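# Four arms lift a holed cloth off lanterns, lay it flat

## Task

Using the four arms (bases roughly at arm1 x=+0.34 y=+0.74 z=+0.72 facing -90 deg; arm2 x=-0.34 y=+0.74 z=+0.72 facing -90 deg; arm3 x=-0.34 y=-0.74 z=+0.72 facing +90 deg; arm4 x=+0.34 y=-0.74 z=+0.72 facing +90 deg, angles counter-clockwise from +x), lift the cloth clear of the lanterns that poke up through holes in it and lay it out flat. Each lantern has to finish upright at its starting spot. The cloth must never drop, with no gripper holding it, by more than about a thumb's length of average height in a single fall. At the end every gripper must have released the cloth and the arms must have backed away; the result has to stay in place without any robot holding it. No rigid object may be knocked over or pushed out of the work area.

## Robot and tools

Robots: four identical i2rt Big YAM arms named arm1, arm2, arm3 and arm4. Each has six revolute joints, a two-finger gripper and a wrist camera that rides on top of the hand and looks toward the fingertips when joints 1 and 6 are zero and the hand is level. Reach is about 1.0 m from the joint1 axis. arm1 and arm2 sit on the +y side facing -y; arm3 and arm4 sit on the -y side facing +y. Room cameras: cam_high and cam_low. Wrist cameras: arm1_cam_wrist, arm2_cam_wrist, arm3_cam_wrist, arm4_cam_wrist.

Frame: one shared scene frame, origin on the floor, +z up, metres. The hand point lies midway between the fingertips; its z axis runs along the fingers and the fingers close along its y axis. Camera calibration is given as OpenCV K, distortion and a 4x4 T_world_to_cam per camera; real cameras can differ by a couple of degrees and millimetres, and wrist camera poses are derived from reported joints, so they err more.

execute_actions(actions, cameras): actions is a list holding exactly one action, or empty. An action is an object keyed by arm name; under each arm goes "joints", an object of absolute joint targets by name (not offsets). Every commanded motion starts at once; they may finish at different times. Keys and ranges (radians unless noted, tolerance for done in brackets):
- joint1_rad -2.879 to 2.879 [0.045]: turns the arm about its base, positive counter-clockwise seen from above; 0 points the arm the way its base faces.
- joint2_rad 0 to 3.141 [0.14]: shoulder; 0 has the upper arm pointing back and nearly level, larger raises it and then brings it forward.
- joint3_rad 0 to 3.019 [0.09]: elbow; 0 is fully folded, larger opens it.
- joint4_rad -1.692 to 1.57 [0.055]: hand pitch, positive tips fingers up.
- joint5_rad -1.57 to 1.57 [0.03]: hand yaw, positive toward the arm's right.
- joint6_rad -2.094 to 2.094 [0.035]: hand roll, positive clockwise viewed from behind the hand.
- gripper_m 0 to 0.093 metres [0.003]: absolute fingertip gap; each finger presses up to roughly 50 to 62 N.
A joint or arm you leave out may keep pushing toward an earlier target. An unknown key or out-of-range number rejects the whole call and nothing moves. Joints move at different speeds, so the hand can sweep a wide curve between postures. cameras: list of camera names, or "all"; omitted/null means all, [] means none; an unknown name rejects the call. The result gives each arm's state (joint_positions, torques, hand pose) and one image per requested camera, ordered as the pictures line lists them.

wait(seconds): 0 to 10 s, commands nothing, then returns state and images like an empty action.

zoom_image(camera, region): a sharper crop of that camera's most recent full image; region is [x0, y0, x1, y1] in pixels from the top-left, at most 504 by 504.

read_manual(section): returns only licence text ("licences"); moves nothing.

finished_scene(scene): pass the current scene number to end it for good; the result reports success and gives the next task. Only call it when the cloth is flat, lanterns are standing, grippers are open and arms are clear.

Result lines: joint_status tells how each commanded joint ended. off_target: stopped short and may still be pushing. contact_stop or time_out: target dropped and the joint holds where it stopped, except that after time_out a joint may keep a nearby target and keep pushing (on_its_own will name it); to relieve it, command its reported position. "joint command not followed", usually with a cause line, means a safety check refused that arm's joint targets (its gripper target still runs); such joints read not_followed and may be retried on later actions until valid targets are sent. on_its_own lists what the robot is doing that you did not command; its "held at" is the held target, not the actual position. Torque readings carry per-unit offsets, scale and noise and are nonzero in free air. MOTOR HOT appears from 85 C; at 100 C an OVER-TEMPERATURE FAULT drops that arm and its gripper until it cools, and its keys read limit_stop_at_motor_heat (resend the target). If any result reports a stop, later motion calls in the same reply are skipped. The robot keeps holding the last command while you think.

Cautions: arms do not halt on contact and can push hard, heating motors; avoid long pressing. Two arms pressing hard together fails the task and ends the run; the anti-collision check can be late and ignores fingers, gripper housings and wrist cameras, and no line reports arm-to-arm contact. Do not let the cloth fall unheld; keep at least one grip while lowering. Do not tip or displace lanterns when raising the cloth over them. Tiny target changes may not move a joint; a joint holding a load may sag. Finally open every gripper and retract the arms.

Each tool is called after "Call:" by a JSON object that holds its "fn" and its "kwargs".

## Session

Call:
{"fn": "execute_actions", "kwargs": {"actions": [], "cameras": ["cam_low","cam_high"]}}

Scene clock: 0.00 s.
Joint torques (N m, as the arm reports them, + toward a larger angle): no reading
arm1.joint_positions: joint1_rad=+0.007 joint2_rad=+0.443 joint3_rad=+1.460 joint4_rad=-1.541 joint5_rad=+0.006 joint6_rad=+0.003 gripper_m=+0.095
arm1.joint_status: not commanded
arm1.hand: x=+0.3326 y=+0.6169 z=+1.3503 quat_wxyz=(-0.343, -0.624, -0.600, +0.363) (m; scene frame)
arm2.joint_positions: joint1_rad=-0.003 joint2_rad=+0.438 joint3_rad=+1.467 joint4_rad=-1.543 joint5_rad=+0.002 joint6_rad=+0.008 gripper_m=+0.094
arm2.joint_status: not commanded
arm2.hand: x=-0.3327 y=+0.6225 z=+1.3200 quat_wxyz=(-0.361, -0.607, -0.613, +0.354) (m; scene frame)
arm3.joint_positions: joint1_rad=+0.012 joint2_rad=+0.432 joint3_rad=+1.476 joint4_rad=-1.540 joint5_rad=-0.001 joint6_rad=+0.010 gripper_m=+0.095
arm3.joint_status: not commanded
arm3.hand: x=-0.3351 y=-0.6245 z=+1.3797 quat_wxyz=(-0.369, +0.594, -0.621, -0.354) (m; scene frame)
arm4.joint_positions: joint1_rad=-0.001 joint2_rad=+0.451 joint3_rad=+1.461 joint4_rad=-1.519 joint5_rad=-0.013 joint6_rad=+0.017 gripper_m=+0.095
arm4.joint_status: not commanded
arm4.hand: x=+0.3359 y=-0.6092 z=+1.3720 quat_wxyz=(-0.341, +0.614, -0.607, -0.372) (m; scene frame)
pictures: cam_high, cam_low
Images, in order (width x height): cam_high 896x504, cam_low 896x504.

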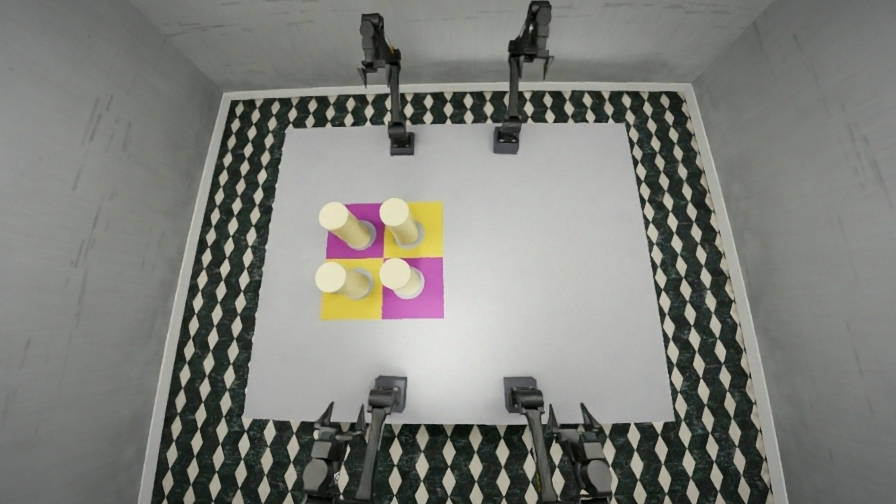

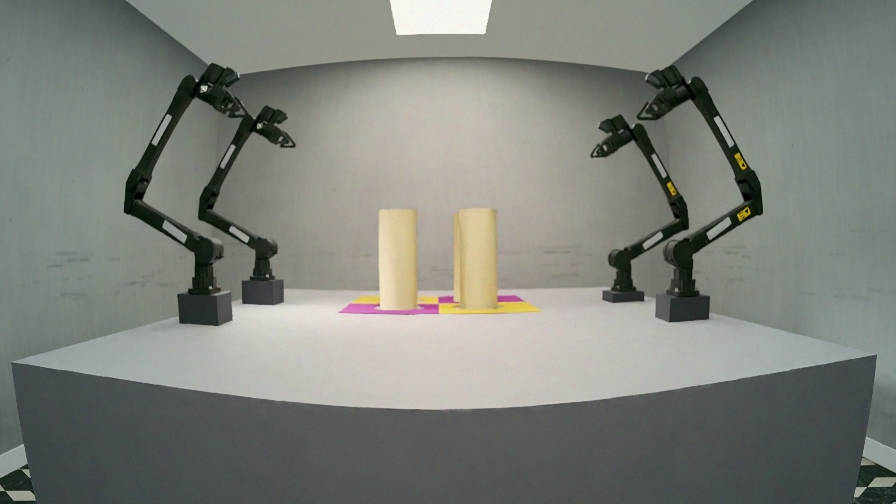

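Call:
{"fn": "execute_actions", "kwargs": {"actions": [{"arm1":{"joints":{"joint1_rad":-0.738,"gripper_m":0.04,"joint2_rad":1.0}},"arm2":{"joints":{"joint1_rad":-0.724,"gripper_m":0.04,"joint2_rad":1.0}},"arm3":{"joints":{"joint1_rad":0.786,"gripper_m":0.04,"joint2_rad":1.0}},"arm4":{"joints":{"joint1_rad":0.759,"gripper_m":0.04,"joint2_rad":1.0}}}], "cameras": []}}

Call:
{"fn": "execute_actions", "kwargs": {"actions": [{"arm1":{"joints":{"joint2_rad":1.985,"joint3_rad":1.3,"joint4_rad":-0.44}},"arm2":{"joints":{"joint2_rad":1.88,"joint3_rad":1.24,"joint4_rad":-0.475}},"arm3":{"joints":{"joint2_rad":1.893,"joint3_rad":1.035,"joint4_rad":-0.27}},"arm4":{"joints":{"joint2_rad":1.955,"joint3_rad":1.225,"joint4_rad":-0.38}}}]}}

Scene clock: 2.40 s.
Joint torques (N m, as the arm reports them, + toward a larger angle): arm1=[ 0.65 -2.58  9.09  1.37  0.1   0.07] | arm2=[ 0.17 -4.69 11.99  1.45  0.12  0.06] | arm3=[ 1.14 -7.16  9.72  1.06 -0.02 -0.04] | arm4=[-1.68 -2.93 10.13  0.93 -0.16 -0.04]
arm1.joint_positions: joint1_rad=-0.737 joint2_rad=+0.990 joint3_rad=+1.460 joint4_rad=-1.541 joint5_rad=+0.005 joint6_rad=+0.003 gripper_m=+0.040
arm1.joint_status: all done
arm1.hand: x=+0.1050 y=+0.5065 z=+1.2370 quat_wxyz=(-0.091, -0.894, -0.371, +0.232) (m; scene frame)
arm2.joint_positions: joint1_rad=-0.717 joint2_rad=+0.992 joint3_rad=+1.463 joint4_rad=-1.543 joint5_rad=+0.001 joint6_rad=+0.008 gripper_m=+0.040
arm2.joint_status: all done
arm2.hand: x=-0.5460 y=+0.4884 z=+1.2040 quat_wxyz=(-0.106, -0.879, -0.407, +0.225) (m; scene frame)
arm3.joint_positions: joint1_rad=+0.783 joint2_rad=+1.011 joint3_rad=+1.478 joint4_rad=-1.540 joint5_rad=+0.000 joint6_rad=+0.010 gripper_m=+0.040
arm3.joint_status: all done
arm3.hand: x=-0.5634 y=-0.4884 z=+1.2571 quat_wxyz=(-0.100, +0.884, -0.399, -0.221) (m; scene frame)
arm4.joint_positions: joint1_rad=+0.759 joint2_rad=+1.000 joint3_rad=+1.459 joint4_rad=-1.519 joint5_rad=-0.012 joint6_rad=+0.017 gripper_m=+0.040
arm4.joint_status: all done
arm4.hand: x=+0.0997 y=-0.5017 z=+1.2543 quat_wxyz=(-0.085, +0.891, -0.376, -0.240) (m; scene frame)
pictures: none
No camera images: the call's "cameras" was empty. Leave "cameras" out to get every camera's image.

Scene clock: 4.10 s.
Joint torques (N m, as the arm reports them, + toward a larger angle): arm1=[  0.6  -17.67   7.12   1.91   0.12   0.07] | arm2=[  0.21 -18.05   9.88   1.76   0.12   0.06] | arm3=[  0.85 -16.4    7.47   1.57  -0.01  -0.05] | arm4=[ -1.52 -16.58   7.9    1.39  -0.16  -0.04]
arm1.joint_positions: joint1_rad=-0.737 joint2_rad=+1.983 joint3_rad=+1.301 joint4_rad=-0.461 joint5_rad=+0.005 joint6_rad=+0.003 gripper_m=+0.040
arm1.joint_status: all done
arm1.hand: x=-0.1123 y=+0.2905 z=+0.7819 quat_wxyz=(-0.078, -0.902, -0.375, +0.199) (m; scene frame)
arm2.joint_positions: joint1_rad=-0.717 joint2_rad=+1.886 joint3_rad=+1.228 joint4_rad=-0.489 joint5_rad=+0.001 joint6_rad=+0.008 gripper_m=+0.040
arm2.joint_status: all done
arm2.hand: x=-0.7244 y=+0.2745 z=+0.7743 quat_wxyz=(-0.090, -0.887, -0.411, +0.191) (m; scene frame)
arm3.joint_positions: joint1_rad=+0.783 joint2_rad=+1.878 joint3_rad=+1.016 joint4_rad=-0.290 joint5_rad=+0.000 joint6_rad=+0.010 gripper_m=+0.040
arm3.joint_status: all done
arm3.hand: x=-0.7014 y=-0.3308 z=+0.7681 quat_wxyz=(-0.085, +0.892, -0.403, -0.186) (m; scene frame)
arm4.joint_positions: joint1_rad=+0.759 joint2_rad=+1.961 joint3_rad=+1.214 joint4_rad=-0.405 joint5_rad=-0.012 joint6_rad=+0.017 gripper_m=+0.040
arm4.joint_status: all done
arm4.hand: x=-0.0986 y=-0.3122 z=+0.7859 quat_wxyz=(-0.068, +0.901, -0.380, -0.199) (m; scene frame)
pictures: arm1_cam_wrist, arm2_cam_wrist, arm3_cam_wrist, arm4_cam_wrist, cam_high, cam_low
camera_calibration (this result's frames):
arm1_cam_wrist: T_world_to_cam=[[-0.708784, 0.70537, 0.00883672, -0.295125], [0.692362, 0.693205, 0.200256, -0.279147], [0.135129, 0.148056, -0.979704, 0.862851], [0, 0, 0, 1]] pos_world=[-0.132506, 0.273928, 0.903847]
arm2_cam_wrist: T_world_to_cam=[[-0.757648, 0.652415, -0.0179987, -0.715003], [0.636203, 0.744413, 0.20272, 0.102949], [0.145656, 0.14214, -0.979071, 0.951565], [0, 0, 0, 1]] pos_world=[-0.745819, 0.254587, 0.897911]
arm3_cam_wrist: T_world_to_cam=[[0.751587, 0.659624, 0.00364602, 0.740586], [0.64318, -0.734054, 0.217911, 0.0461584], [0.146416, -0.161434, -0.975962, 0.921944], [0, 0, 0, 1]] pos_world=[-0.72129, -0.305793, 0.887024]
arm4_cam_wrist: T_world_to_cam=[[0.710382, 0.702841, -0.0370499, 0.322179], [0.694278, -0.691145, 0.200742, -0.29761], [0.115483, -0.168326, -0.978943, 0.851159], [0, 0, 0, 1]] pos_world=[-0.120541, -0.288859, 0.904916]
Images, in order (width x height): arm1_cam_wrist 616x616, arm2_cam_wrist 616x616, arm3_cam_wrist 616x616, arm4_cam_wrist 616x616, cam_high 896x504, cam_low 896x504.

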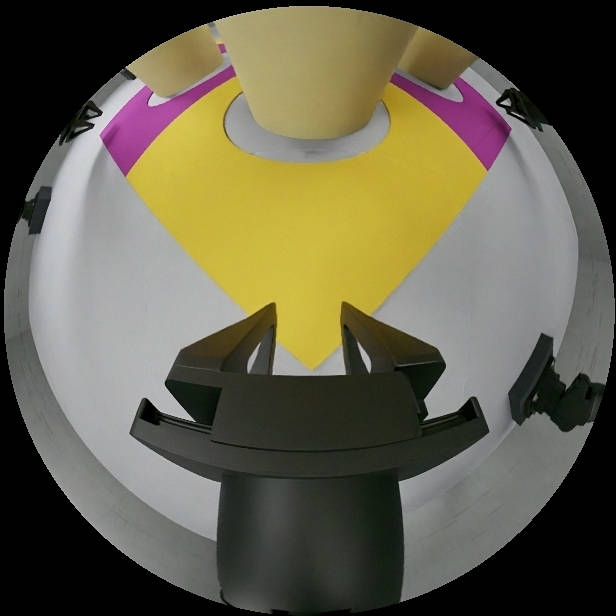

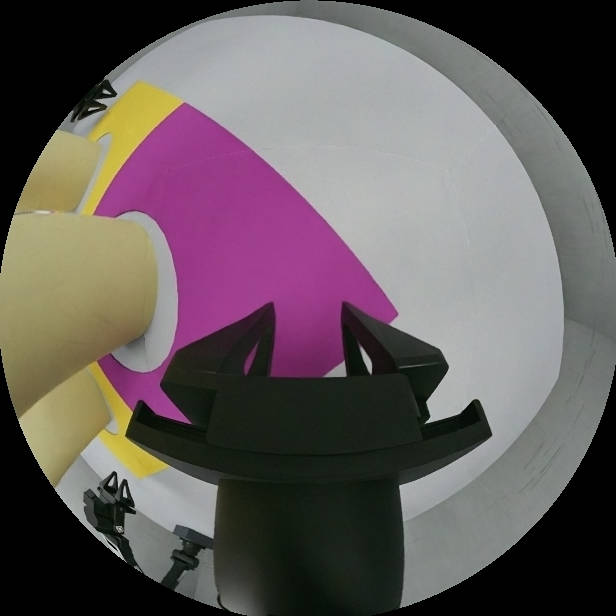

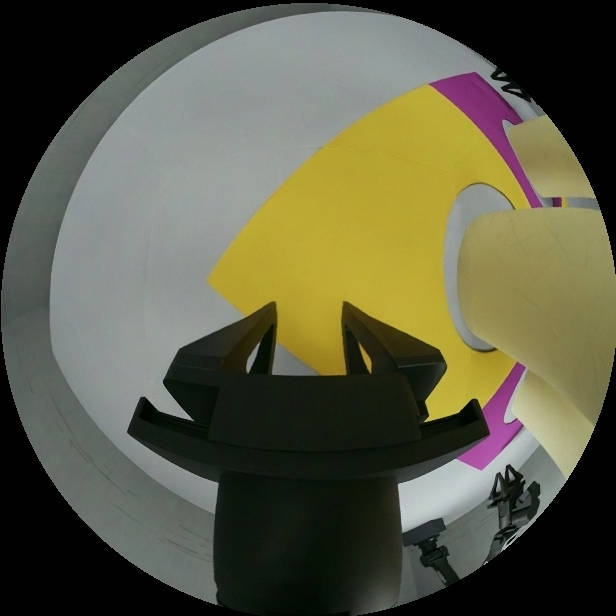

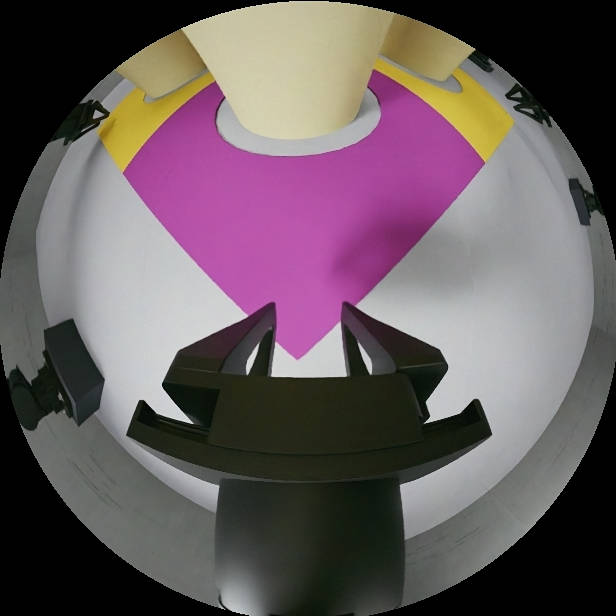

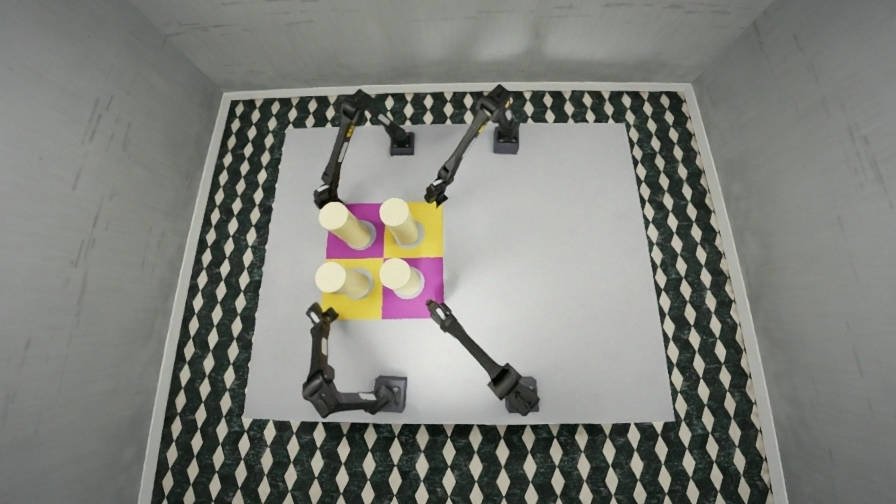

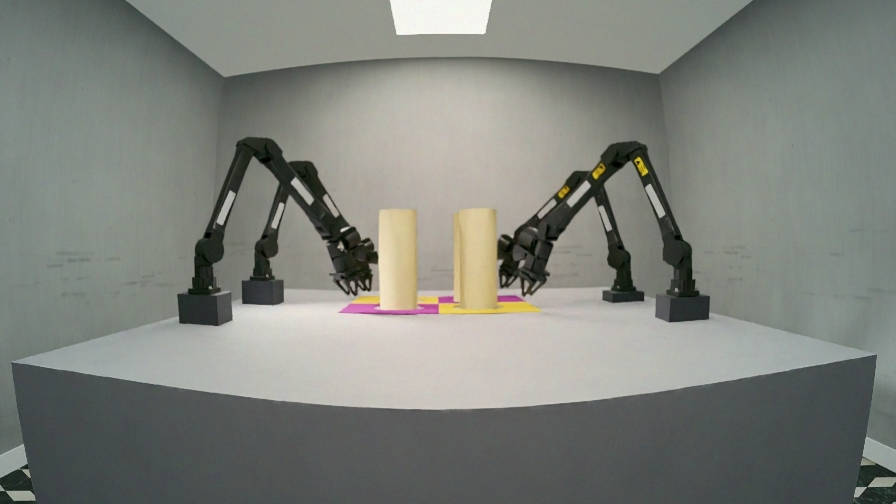

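Call:
{"fn": "execute_actions", "kwargs": {"actions": [{"arm1":{"joints":{"joint2_rad":2.19}},"arm2":{"joints":{"joint2_rad":2.08,"joint1_rad":-0.745}},"arm3":{"joints":{"joint2_rad":2.05,"joint1_rad":0.8,"joint3_rad":1.06}},"arm4":{"joints":{"joint2_rad":2.18,"joint1_rad":0.775}}}], "cameras": []}}

Call:
{"fn": "execute_actions", "kwargs": {"actions": [{"arm1":{"joints":{"gripper_m":0}},"arm2":{"joints":{"gripper_m":0}},"arm3":{"joints":{"gripper_m":0}},"arm4":{"joints":{"gripper_m":0}}}], "cameras": []}}

Call:
{"fn": "execute_actions", "kwargs": {"actions": [{"arm1":{"joints":{"joint2_rad":2.0}},"arm2":{"joints":{"joint2_rad":1.88}},"arm3":{"joints":{"joint2_rad":1.87}},"arm4":{"joints":{"joint2_rad":1.97}}}]}}

Scene clock: 5.33 s.
Joint torques (N m, as the arm reports them, + toward a larger angle): arm1=[  0.8  -10.57   4.72   0.8    0.11   0.06] | arm2=[ -0.61 -11.     6.46   0.89   0.15   0.05] | arm3=[ 1.41 -9.78  6.21  1.01 -0.02 -0.04] | arm4=[-1.03 -9.    4.95  0.45 -0.2  -0.05]
arm1.joint_positions: joint1_rad=-0.737 joint2_rad=+2.088 joint3_rad=+1.324 joint4_rad=-0.435 joint5_rad=+0.005 joint6_rad=+0.005 gripper_m=+0.040
arm1.joint_status: all done
arm1.hand: x=-0.1124 y=+0.2912 z=+0.7297 quat_wxyz=(-0.067, -0.908, -0.376, +0.174) (m; scene frame)
arm2.joint_positions: joint1_rad=-0.735 joint2_rad=+1.978 joint3_rad=+1.261 joint4_rad=-0.471 joint5_rad=+0.000 joint6_rad=+0.010 gripper_m=+0.040
arm2.joint_status: all done
arm2.hand: x=-0.7371 y=+0.2762 z=+0.7344 quat_wxyz=(-0.081, -0.895, -0.404, +0.174) (m; scene frame)
arm3.joint_positions: joint1_rad=+0.792 joint2_rad=+1.959 joint3_rad=+1.056 joint4_rad=-0.279 joint5_rad=+0.000 joint6_rad=+0.010 gripper_m=+0.040
arm3.joint_status: all done
arm3.hand: x=-0.7103 y=-0.3281 z=+0.7398 quat_wxyz=(-0.078, +0.897, -0.400, -0.173) (m; scene frame)
arm4.joint_positions: joint1_rad=+0.770 joint2_rad=+2.085 joint3_rad=+1.244 joint4_rad=-0.378 joint5_rad=-0.011 joint6_rad=+0.017 gripper_m=+0.040
arm4.joint_status: all done
arm4.hand: x=-0.1023 y=-0.3188 z=+0.7266 quat_wxyz=(-0.055, +0.909, -0.378, -0.169) (m; scene frame)
pictures: none
No camera images: the call's "cameras" was empty. Leave "cameras" out to get every camera's image.

Scene clock: 5.90 s.
Joint torques (N m, as the arm reports them, + toward a larger angle): arm1=[  0.21 -10.65   4.82   0.79   0.15   0.05] | arm2=[  0.26 -11.15   6.4    0.64   0.04   0.05] | arm3=[  1.44 -10.14   5.63   0.67   0.    -0.04] | arm4=[-1.18 -9.17  4.94  0.34 -0.14 -0.04]
arm1.joint_positions: joint1_rad=-0.737 joint2_rad=+2.088 joint3_rad=+1.324 joint4_rad=-0.435 joint5_rad=+0.005 joint6_rad=+0.005 gripper_m=+0.001
arm1.joint_status: all done
arm1.hand: x=-0.1124 y=+0.2912 z=+0.7297 quat_wxyz=(-0.067, -0.908, -0.376, +0.174) (m; scene frame)
arm2.joint_positions: joint1_rad=-0.738 joint2_rad=+1.979 joint3_rad=+1.262 joint4_rad=-0.464 joint5_rad=+0.004 joint6_rad=+0.010 gripper_m=+0.000
arm2.joint_status: all done
arm2.hand: x=-0.7402 y=+0.2763 z=+0.7349 quat_wxyz=(-0.080, -0.895, -0.402, +0.178) (m; scene frame)
arm3.joint_positions: joint1_rad=+0.793 joint2_rad=+1.964 joint3_rad=+1.064 joint4_rad=-0.271 joint5_rad=+0.000 joint6_rad=+0.010 gripper_m=+0.001
arm3.joint_status: all done
arm3.hand: x=-0.7145 y=-0.3247 z=+0.7407 quat_wxyz=(-0.080, +0.896, -0.399, -0.178) (m; scene frame)
arm4.joint_positions: joint1_rad=+0.772 joint2_rad=+2.086 joint3_rad=+1.244 joint4_rad=-0.375 joint5_rad=-0.012 joint6_rad=+0.017 gripper_m=+0.001
arm4.joint_status: all done
arm4.hand: x=-0.1035 y=-0.3191 z=+0.7267 quat_wxyz=(-0.055, +0.909, -0.377, -0.171) (m; scene frame)
pictures: none
No camera images: the call's "cameras" was empty. Leave "cameras" out to get every camera's image.

Scene clock: 7.07 s.
Joint torques (N m, as the arm reports them, + toward a larger angle): arm1=[  0.58 -16.48   6.93   0.91   0.12   0.04] | arm2=[  0.16 -16.77   9.65   0.98   0.02   0.05] | arm3=[  1.39 -20.18   6.7    0.69   0.    -0.03] | arm4=[ -1.26 -16.64   7.72   0.42  -0.14  -0.04]
arm1.joint_positions: joint1_rad=-0.737 joint2_rad=+1.980 joint3_rad=+1.304 joint4_rad=-0.435 joint5_rad=+0.005 joint6_rad=+0.005 gripper_m=+0.001
arm1.joint_status: all done
arm1.hand: x=-0.1179 y=+0.2852 z=+0.7881 quat_wxyz=(-0.084, -0.899, -0.372, +0.214) (m; scene frame)
arm2.joint_positions: joint1_rad=-0.738 joint2_rad=+1.870 joint3_rad=+1.231 joint4_rad=-0.469 joint5_rad=+0.004 joint6_rad=+0.010 gripper_m=+0.000
arm2.joint_status: all done
arm2.hand: x=-0.7394 y=+0.2771 z=+0.7869 quat_wxyz=(-0.095, -0.888, -0.399, +0.210) (m; scene frame)
arm3.joint_positions: joint1_rad=+0.793 joint2_rad=+1.885 joint3_rad=+1.057 joint4_rad=-0.271 joint5_rad=+0.000 joint6_rad=+0.010 gripper_m=+0.001
arm3.joint_status: all done
arm3.hand: x=-0.7221 y=-0.3167 z=+0.7812 quat_wxyz=(-0.094, +0.889, -0.396, -0.211) (m; scene frame)
arm4.joint_positions: joint1_rad=+0.772 joint2_rad=+1.977 joint3_rad=+1.216 joint4_rad=-0.375 joint5_rad=-0.012 joint6_rad=+0.017 gripper_m=+0.001
arm4.joint_status: all done
arm4.hand: x=-0.1076 y=-0.3144 z=+0.7802 quat_wxyz=(-0.069, +0.902, -0.374, -0.207) (m; scene frame)
pictures: arm1_cam_wrist, arm2_cam_wrist, arm3_cam_wrist, arm4_cam_wrist, cam_high, cam_low
camera_calibration (this result's frames):
arm1_cam_wrist: T_world_to_cam=[[-0.707235, 0.706935, 0.00790614, -0.294904], [0.697848, 0.696266, 0.167995, -0.24761], [0.113257, 0.124329, -0.985756, 0.879373], [0, 0, 0, 1]] pos_world=[-0.135367, 0.271548, 0.910776]
arm2_cam_wrist: T_world_to_cam=[[-0.742711, 0.669407, -0.0165921, -0.722618], [0.658354, 0.734524, 0.164453, 0.157207], [0.122273, 0.111217, -0.986245, 0.962574], [0, 0, 0, 1]] pos_world=[-0.757891, 0.261198, 0.911491]
arm3_cam_wrist: T_world_to_cam=[[0.744484, 0.667635, 0.002444, 0.745057], [0.658207, -0.734574, 0.164815, 0.119157], [0.111832, -0.121094, -0.986321, 0.93592], [0, 0, 0, 1]] pos_world=[-0.737779, -0.296563, 0.901658]
arm4_cam_wrist: T_world_to_cam=[[0.7013, 0.711872, -0.0376327, 0.332179], [0.704923, -0.68466, 0.185268, -0.27648], [0.106121, -0.156456, -0.981967, 0.851339], [0, 0, 0, 1]] pos_world=[-0.128405, -0.292567, 0.899711]
Images, in order (width x height): arm1_cam_wrist 616x616, arm2_cam_wrist 616x616, arm3_cam_wrist 616x616, arm4_cam_wrist 616x616, cam_high 896x504, cam_low 896x504.

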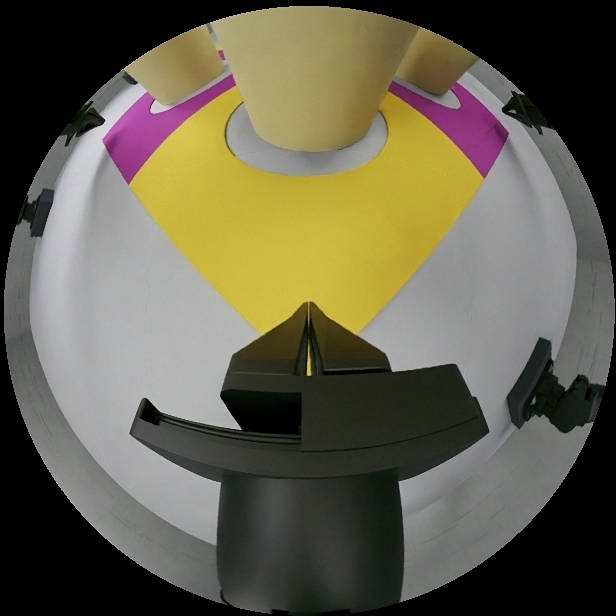

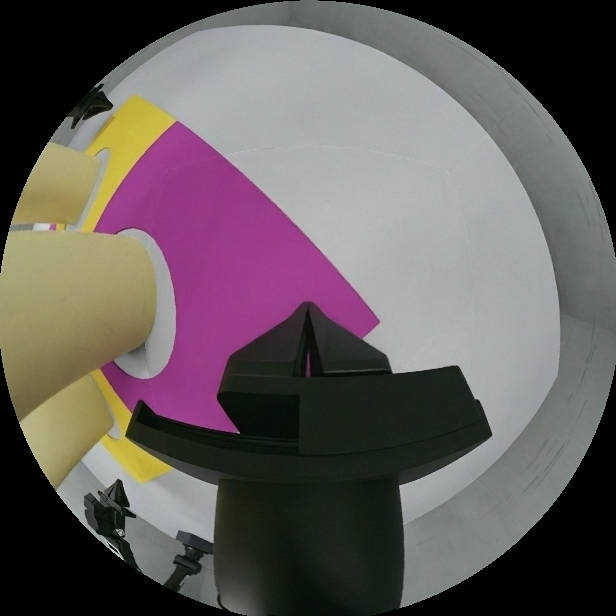

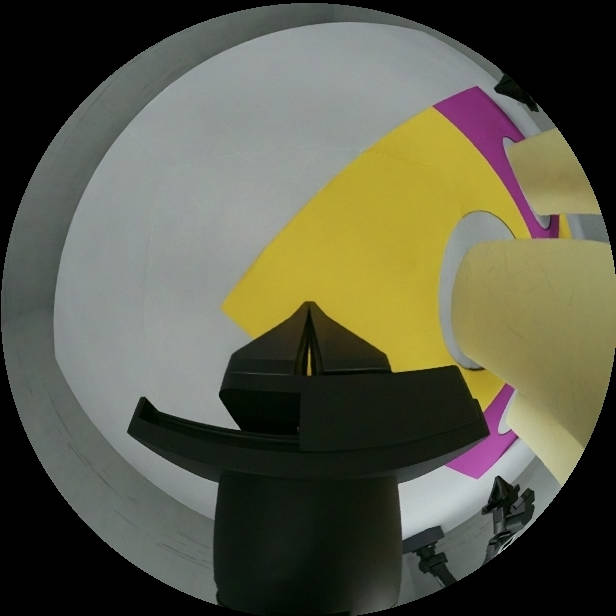

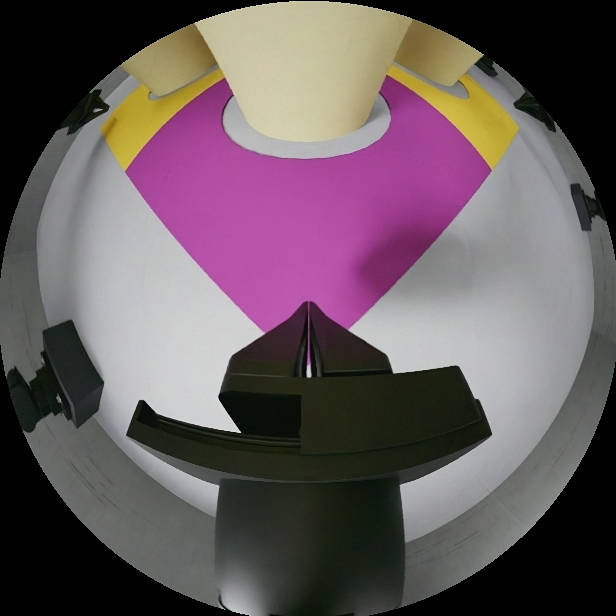

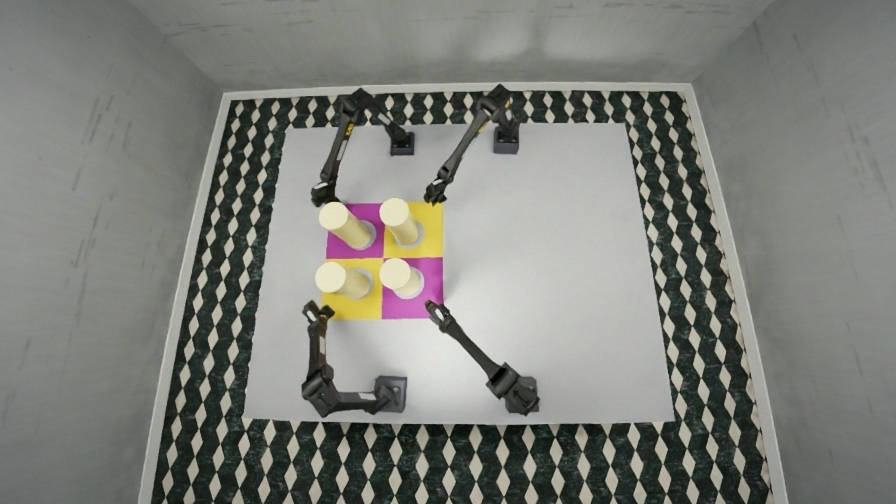

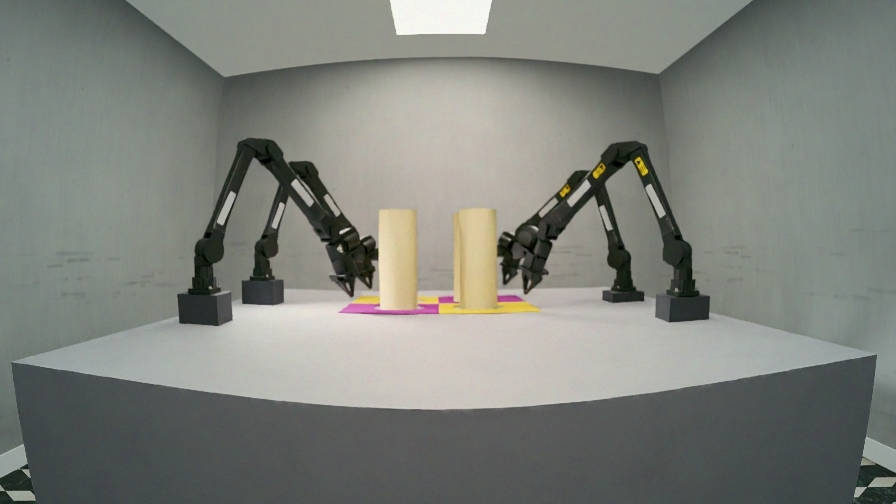

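Call:
{"fn": "execute_actions", "kwargs": {"actions": [{"arm1":{"joints":{"joint2_rad":2.14,"joint3_rad":1.62,"joint4_rad":-0.9,"joint6_rad":0.78,"gripper_m":0.05}},"arm2":{"joints":{"joint2_rad":2.03,"joint3_rad":1.54,"joint4_rad":-0.925,"joint6_rad":0.78,"gripper_m":0.05}},"arm3":{"joints":{"joint2_rad":2.0,"joint3_rad":1.33,"joint4_rad":-0.735,"joint6_rad":-0.78,"gripper_m":0.05}},"arm4":{"joints":{"joint2_rad":2.11,"joint3_rad":1.52,"joint4_rad":-0.823,"joint6_rad":-0.78,"gripper_m":0.05}}}], "cameras": []}}

Call:
{"fn": "execute_actions", "kwargs": {"actions": [{"arm1":{"joints":{"joint2_rad":2.33}},"arm2":{"joints":{"joint2_rad":2.21}},"arm3":{"joints":{"joint2_rad":2.19}},"arm4":{"joints":{"joint2_rad":2.31}}}], "cameras": ["arm1_cam_wrist","arm2_cam_wrist","arm3_cam_wrist","arm4_cam_wrist"]}}

Call:
{"fn": "execute_actions", "kwargs": {"actions": [{"arm1":{"joints":{"gripper_m":0}},"arm2":{"joints":{"gripper_m":0}},"arm3":{"joints":{"gripper_m":0}},"arm4":{"joints":{"gripper_m":0}}}], "cameras": []}}

Call:
{"fn": "execute_actions", "kwargs": {"actions": [{"arm1":{"joints":{"joint2_rad":2.14}},"arm2":{"joints":{"joint2_rad":2.03}},"arm3":{"joints":{"joint2_rad":1.98}},"arm4":{"joints":{"joint2_rad":2.11}}}], "cameras": ["arm1_cam_wrist","arm2_cam_wrist","arm3_cam_wrist","arm4_cam_wrist"]}}

Scene clock: 9.30 s.
Joint torques (N m, as the arm reports them, + toward a larger angle): arm1=[  0.76 -18.71   9.97  -0.17   0.18   0.21] | arm2=[  0.18 -20.55  12.41   0.17   0.08   0.12] | arm3=[  1.24 -20.4    9.1   -0.58  -0.04  -0.15] | arm4=[ -1.22 -19.23  10.08  -0.42  -0.22  -0.1 ]
arm1.joint_positions: joint1_rad=-0.737 joint2_rad=+2.130 joint3_rad=+1.584 joint4_rad=-0.882 joint5_rad=+0.005 joint6_rad=+0.763 gripper_m=+0.050
arm1.joint_status: all done
arm1.hand: x=-0.1178 y=+0.2854 z=+0.7706 quat_wxyz=(-0.047, -0.997, -0.013, +0.056) (m; scene frame)
arm2.joint_positions: joint1_rad=-0.738 joint2_rad=+2.032 joint3_rad=+1.501 joint4_rad=-0.915 joint5_rad=+0.004 joint6_rad=+0.770 gripper_m=+0.050
arm2.joint_status: all done
arm2.hand: x=-0.7371 y=+0.2798 z=+0.7647 quat_wxyz=(-0.045, -0.997, -0.042, +0.045) (m; scene frame)
arm3.joint_positions: joint1_rad=+0.793 joint2_rad=+1.996 joint3_rad=+1.296 joint4_rad=-0.722 joint5_rad=+0.000 joint6_rad=-0.768 gripper_m=+0.050
arm3.joint_status: all done
arm3.hand: x=-0.7183 y=-0.3208 z=+0.7698 quat_wxyz=(-0.052, +0.997, -0.030, -0.048) (m; scene frame)
arm4.joint_positions: joint1_rad=+0.772 joint2_rad=+2.121 joint3_rad=+1.482 joint4_rad=-0.805 joint5_rad=-0.012 joint6_rad=-0.772 gripper_m=+0.050
arm4.joint_status: all done
arm4.hand: x=-0.1090 y=-0.3133 z=+0.7616 quat_wxyz=(-0.038, +0.998, +0.002, -0.056) (m; scene frame)
pictures: none
No camera images: the call's "cameras" was empty. Leave "cameras" out to get every camera's image.

Scene clock: 11.70 s.
Joint torques (N m, as the arm reports them, + toward a larger angle): arm1=[  0.31 -12.93   5.45   0.08   0.     0.21] | arm2=[  0.18 -13.78   6.8    0.5   -0.04   0.14] | arm3=[  1.32 -10.51   5.21   0.13   0.13  -0.11] | arm4=[ -1.1  -11.42   4.86  -0.21  -0.01  -0.09]
arm1.joint_positions: joint1_rad=-0.736 joint2_rad=+2.225 joint3_rad=+1.642 joint4_rad=-0.890 joint5_rad=+0.011 joint6_rad=+0.765 gripper_m=+0.050
arm1.joint_status: all done
arm1.hand: x=-0.1234 y=+0.2803 z=+0.7312 quat_wxyz=(-0.030, -0.999, -0.013, +0.042) (m; scene frame)
arm2.joint_positions: joint1_rad=-0.739 joint2_rad=+2.116 joint3_rad=+1.562 joint4_rad=-0.924 joint5_rad=+0.007 joint6_rad=+0.771 gripper_m=+0.050
arm2.joint_status: all done
arm2.hand: x=-0.7464 y=+0.2707 z=+0.7362 quat_wxyz=(-0.032, -0.998, -0.041, +0.036) (m; scene frame)
arm3.joint_positions: joint1_rad=+0.793 joint2_rad=+2.080 joint3_rad=+1.348 joint4_rad=-0.737 joint5_rad=-0.006 joint6_rad=-0.772 gripper_m=+0.050
arm3.joint_status: all done
arm3.hand: x=-0.7232 y=-0.3166 z=+0.7401 quat_wxyz=(-0.034, +0.998, -0.028, -0.033) (m; scene frame)
arm4.joint_positions: joint1_rad=+0.770 joint2_rad=+2.216 joint3_rad=+1.548 joint4_rad=-0.813 joint5_rad=-0.017 joint6_rad=-0.773 gripper_m=+0.050
arm4.joint_status: all done
arm4.hand: x=-0.1166 y=-0.3065 z=+0.7261 quat_wxyz=(-0.023, +0.999, +0.002, -0.043) (m; scene frame)
pictures: arm1_cam_wrist, arm2_cam_wrist, arm3_cam_wrist, arm4_cam_wrist
camera_calibration (this result's frames):
arm1_cam_wrist: T_world_to_cam=[[-0.0306703, 0.997764, -0.059378, -0.24371], [0.852369, 0.0571354, 0.51981, -0.289793], [0.52204, -0.0346693, -0.852216, 0.821953], [0, 0, 0, 1]] pos_world=[-0.189557, 0.288219, 0.836648]
arm2_cam_wrist: T_world_to_cam=[[-0.071671, 0.99471, -0.0735954, -0.269538], [0.84381, 0.09981, 0.527279, 0.218034], [0.531835, -0.0243099, -0.846499, 1.15369], [0, 0, 0, 1]] pos_world=[-0.816872, 0.274396, 0.841799]
arm3_cam_wrist: T_world_to_cam=[[0.0599457, 0.995876, 0.0680966, 0.306224], [0.842404, -0.087069, 0.531766, 0.1933], [0.535502, 0.0254877, -0.844149, 1.14315], [0, 0, 0, 1]] pos_world=[-0.793355, -0.317267, 0.841349]
arm4_cam_wrist: T_world_to_cam=[[0.000174583, 0.999276, 0.0380561, 0.282233], [0.858477, -0.0196669, 0.512475, -0.270545], [0.512852, 0.0325808, -0.857858, 0.815587], [0, 0, 0, 1]] pos_world=[-0.186068, -0.313922, 0.827565]
Images, in order (width x height): arm1_cam_wrist 616x616, arm2_cam_wrist 616x616, arm3_cam_wrist 616x616, arm4_cam_wrist 616x616.

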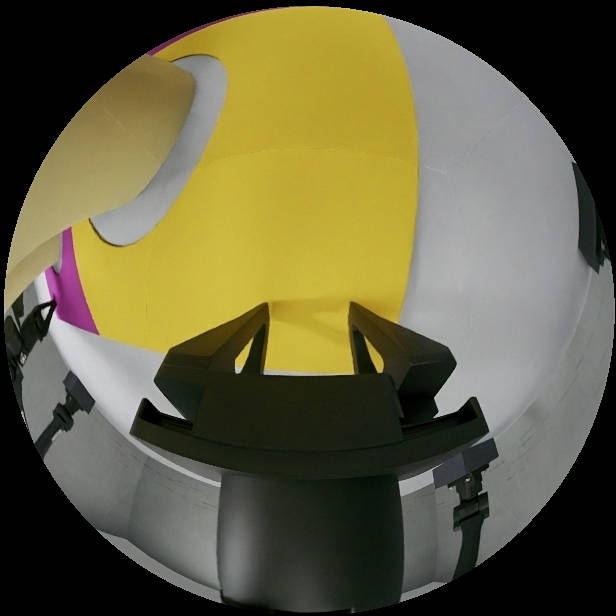

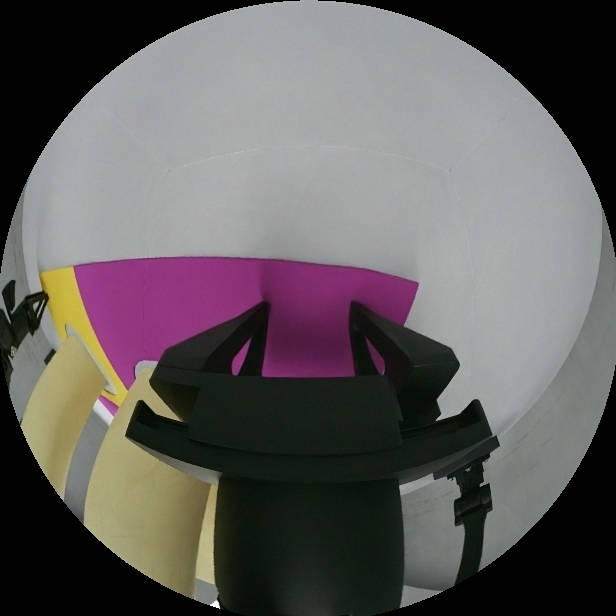

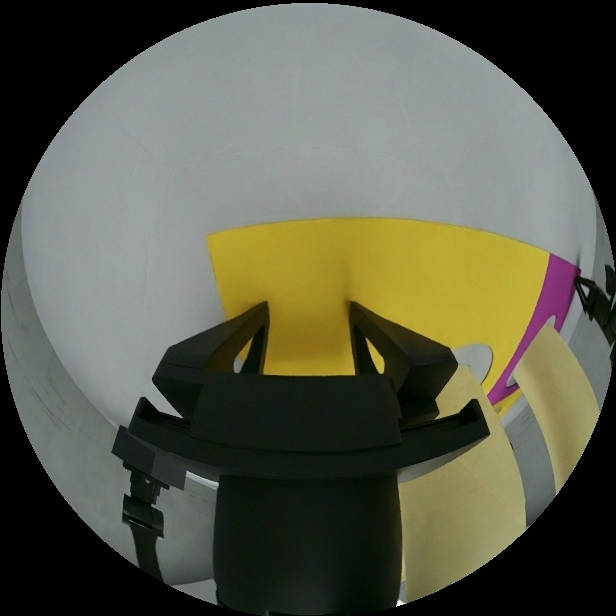

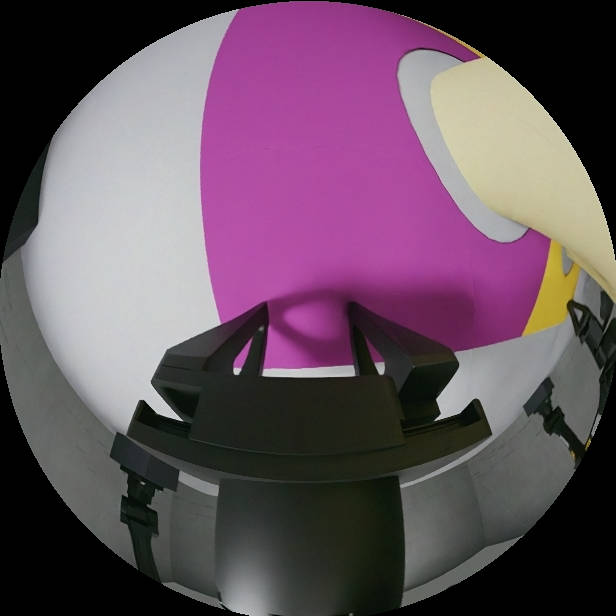

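Scene clock: 12.40 s.
Joint torques (N m, as the arm reports them, + toward a larger angle): arm1=[  1.59 -12.69   5.41   0.37  -0.14   0.21] | arm2=[  0.08 -13.81   6.48   0.21   0.45   0.12] | arm3=[  0.51 -10.87   4.97   0.39  -0.03  -0.11] | arm4=[ -2.33 -11.49   4.96   0.18   0.1   -0.09]
arm1.joint_positions: joint1_rad=-0.747 joint2_rad=+2.226 joint3_rad=+1.642 joint4_rad=-0.898 joint5_rad=+0.014 joint6_rad=+0.765 gripper_m=+0.001
arm1.joint_status: all done
arm1.hand: x=-0.1273 y=+0.2874 z=+0.7304 quat_wxyz=(-0.025, -0.999, -0.007, +0.040) (m; scene frame)
arm2.joint_positions: joint1_rad=-0.739 joint2_rad=+2.117 joint3_rad=+1.566 joint4_rad=-0.917 joint5_rad=-0.007 joint6_rad=+0.772 gripper_m=+0.002
arm2.joint_status: all done
arm2.hand: x=-0.7468 y=+0.2668 z=+0.7368 quat_wxyz=(-0.041, -0.998, -0.041, +0.033) (m; scene frame)
arm3.joint_positions: joint1_rad=+0.802 joint2_rad=+2.082 joint3_rad=+1.352 joint4_rad=-0.744 joint5_rad=-0.001 joint6_rad=-0.772 gripper_m=+0.002
arm3.joint_status: all done
arm3.hand: x=-0.7258 y=-0.3196 z=+0.7395 quat_wxyz=(-0.033, +0.999, -0.024, -0.030) (m; scene frame)
arm4.joint_positions: joint1_rad=+0.784 joint2_rad=+2.216 joint3_rad=+1.545 joint4_rad=-0.826 joint5_rad=-0.019 joint6_rad=-0.773 gripper_m=+0.001
arm4.joint_status: all done
arm4.hand: x=-0.1197 y=-0.3160 z=+0.7251 quat_wxyz=(-0.017, +0.999, +0.009, -0.039) (m; scene frame)
pictures: none
No camera images: the call's "cameras" was empty. Leave "cameras" out to get every camera's image.

Scene clock: 13.50 s.
Joint torques (N m, as the arm reports them, + toward a larger angle): arm1=[  1.21 -18.43   7.23   0.61   0.01   0.21] | arm2=[  0.24 -19.12   9.29   0.33   0.38   0.11] | arm3=[  0.94 -22.3    6.56   0.26  -0.14  -0.11] | arm4=[ -2.21 -19.57   7.97   0.25  -0.04  -0.09]
arm1.joint_positions: joint1_rad=-0.747 joint2_rad=+2.117 joint3_rad=+1.624 joint4_rad=-0.898 joint5_rad=+0.010 joint6_rad=+0.765 gripper_m=+0.001
arm1.joint_status: all done
arm1.hand: x=-0.1336 y=+0.2797 z=+0.7928 quat_wxyz=(-0.058, -0.996, -0.007, +0.071) (m; scene frame)
arm2.joint_positions: joint1_rad=-0.739 joint2_rad=+2.021 joint3_rad=+1.541 joint4_rad=-0.917 joint5_rad=-0.005 joint6_rad=+0.773 gripper_m=+0.002
arm2.joint_status: all done
arm2.hand: x=-0.7482 y=+0.2658 z=+0.7859 quat_wxyz=(-0.066, -0.995, -0.040, +0.059) (m; scene frame)
arm3.joint_positions: joint1_rad=+0.799 joint2_rad=+1.994 joint3_rad=+1.335 joint4_rad=-0.738 joint5_rad=+0.003 joint6_rad=-0.772 gripper_m=+0.002
arm3.joint_status: all done
arm3.hand: x=-0.7307 y=-0.3114 z=+0.7833 quat_wxyz=(-0.062, +0.996, -0.026, -0.055) (m; scene frame)
arm4.joint_positions: joint1_rad=+0.783 joint2_rad=+2.123 joint3_rad=+1.511 joint4_rad=-0.826 joint5_rad=-0.016 joint6_rad=-0.773 gripper_m=+0.001
arm4.joint_status: all done
arm4.hand: x=-0.1203 y=-0.3134 z=+0.7698 quat_wxyz=(-0.038, +0.997, +0.008, -0.059) (m; scene frame)
pictures: arm1_cam_wrist, arm2_cam_wrist, arm3_cam_wrist, arm4_cam_wrist
camera_calibration (this result's frames):
arm1_cam_wrist: T_world_to_cam=[[-0.0252131, 0.992945, -0.115865, -0.192935], [0.881296, 0.0767881, 0.466285, -0.272325], [0.471892, -0.0903549, -0.877014, 0.90824], [0, 0, 0, 1]] pos_world=[-0.193457, 0.294549, 0.901165]
arm2_cam_wrist: T_world_to_cam=[[-0.0760431, 0.987432, -0.138546, -0.211448], [0.865602, 0.134343, 0.482375, 0.236186], [0.494926, -0.0832446, -0.864939, 1.19908], [0, 0, 0, 1]] pos_world=[-0.813979, 0.276878, 0.893908]
arm3_cam_wrist: T_world_to_cam=[[0.0590231, 0.990616, 0.123275, 0.253019], [0.864218, -0.112516, 0.490376, 0.2176], [0.499644, 0.0775929, -0.862749, 1.1881], [0, 0, 0, 1]] pos_world=[-0.796616, -0.31835, 0.887138]
arm4_cam_wrist: T_world_to_cam=[[-0.0105637, 0.997565, 0.0689391, 0.261874], [0.874443, -0.0242242, 0.484523, -0.267919], [0.485013, 0.0654017, -0.872058, 0.873123], [0, 0, 0, 1]] pos_world=[-0.18643, -0.32483, 0.873174]
Images, in order (width x height): arm1_cam_wrist 616x616, arm2_cam_wrist 616x616, arm3_cam_wrist 616x616, arm4_cam_wrist 616x616.

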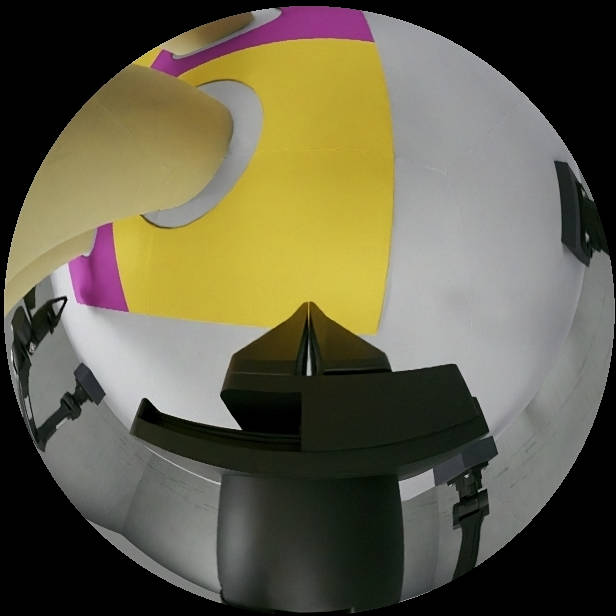

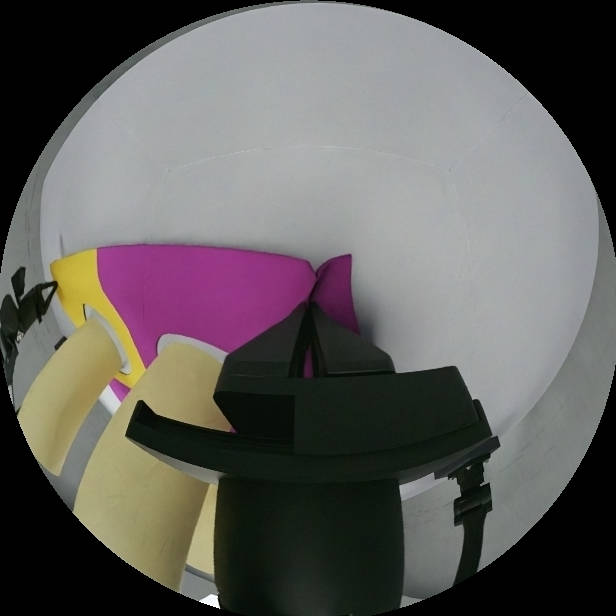

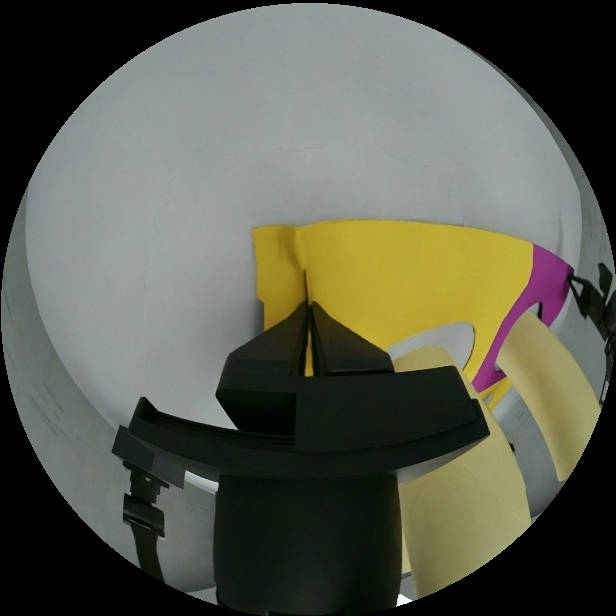

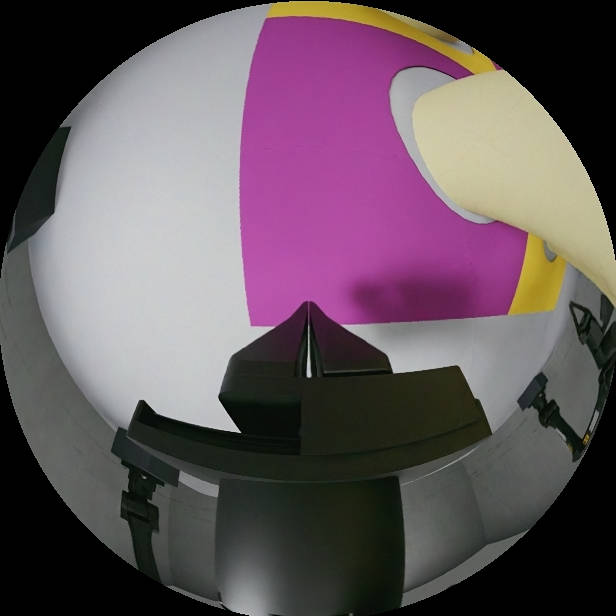

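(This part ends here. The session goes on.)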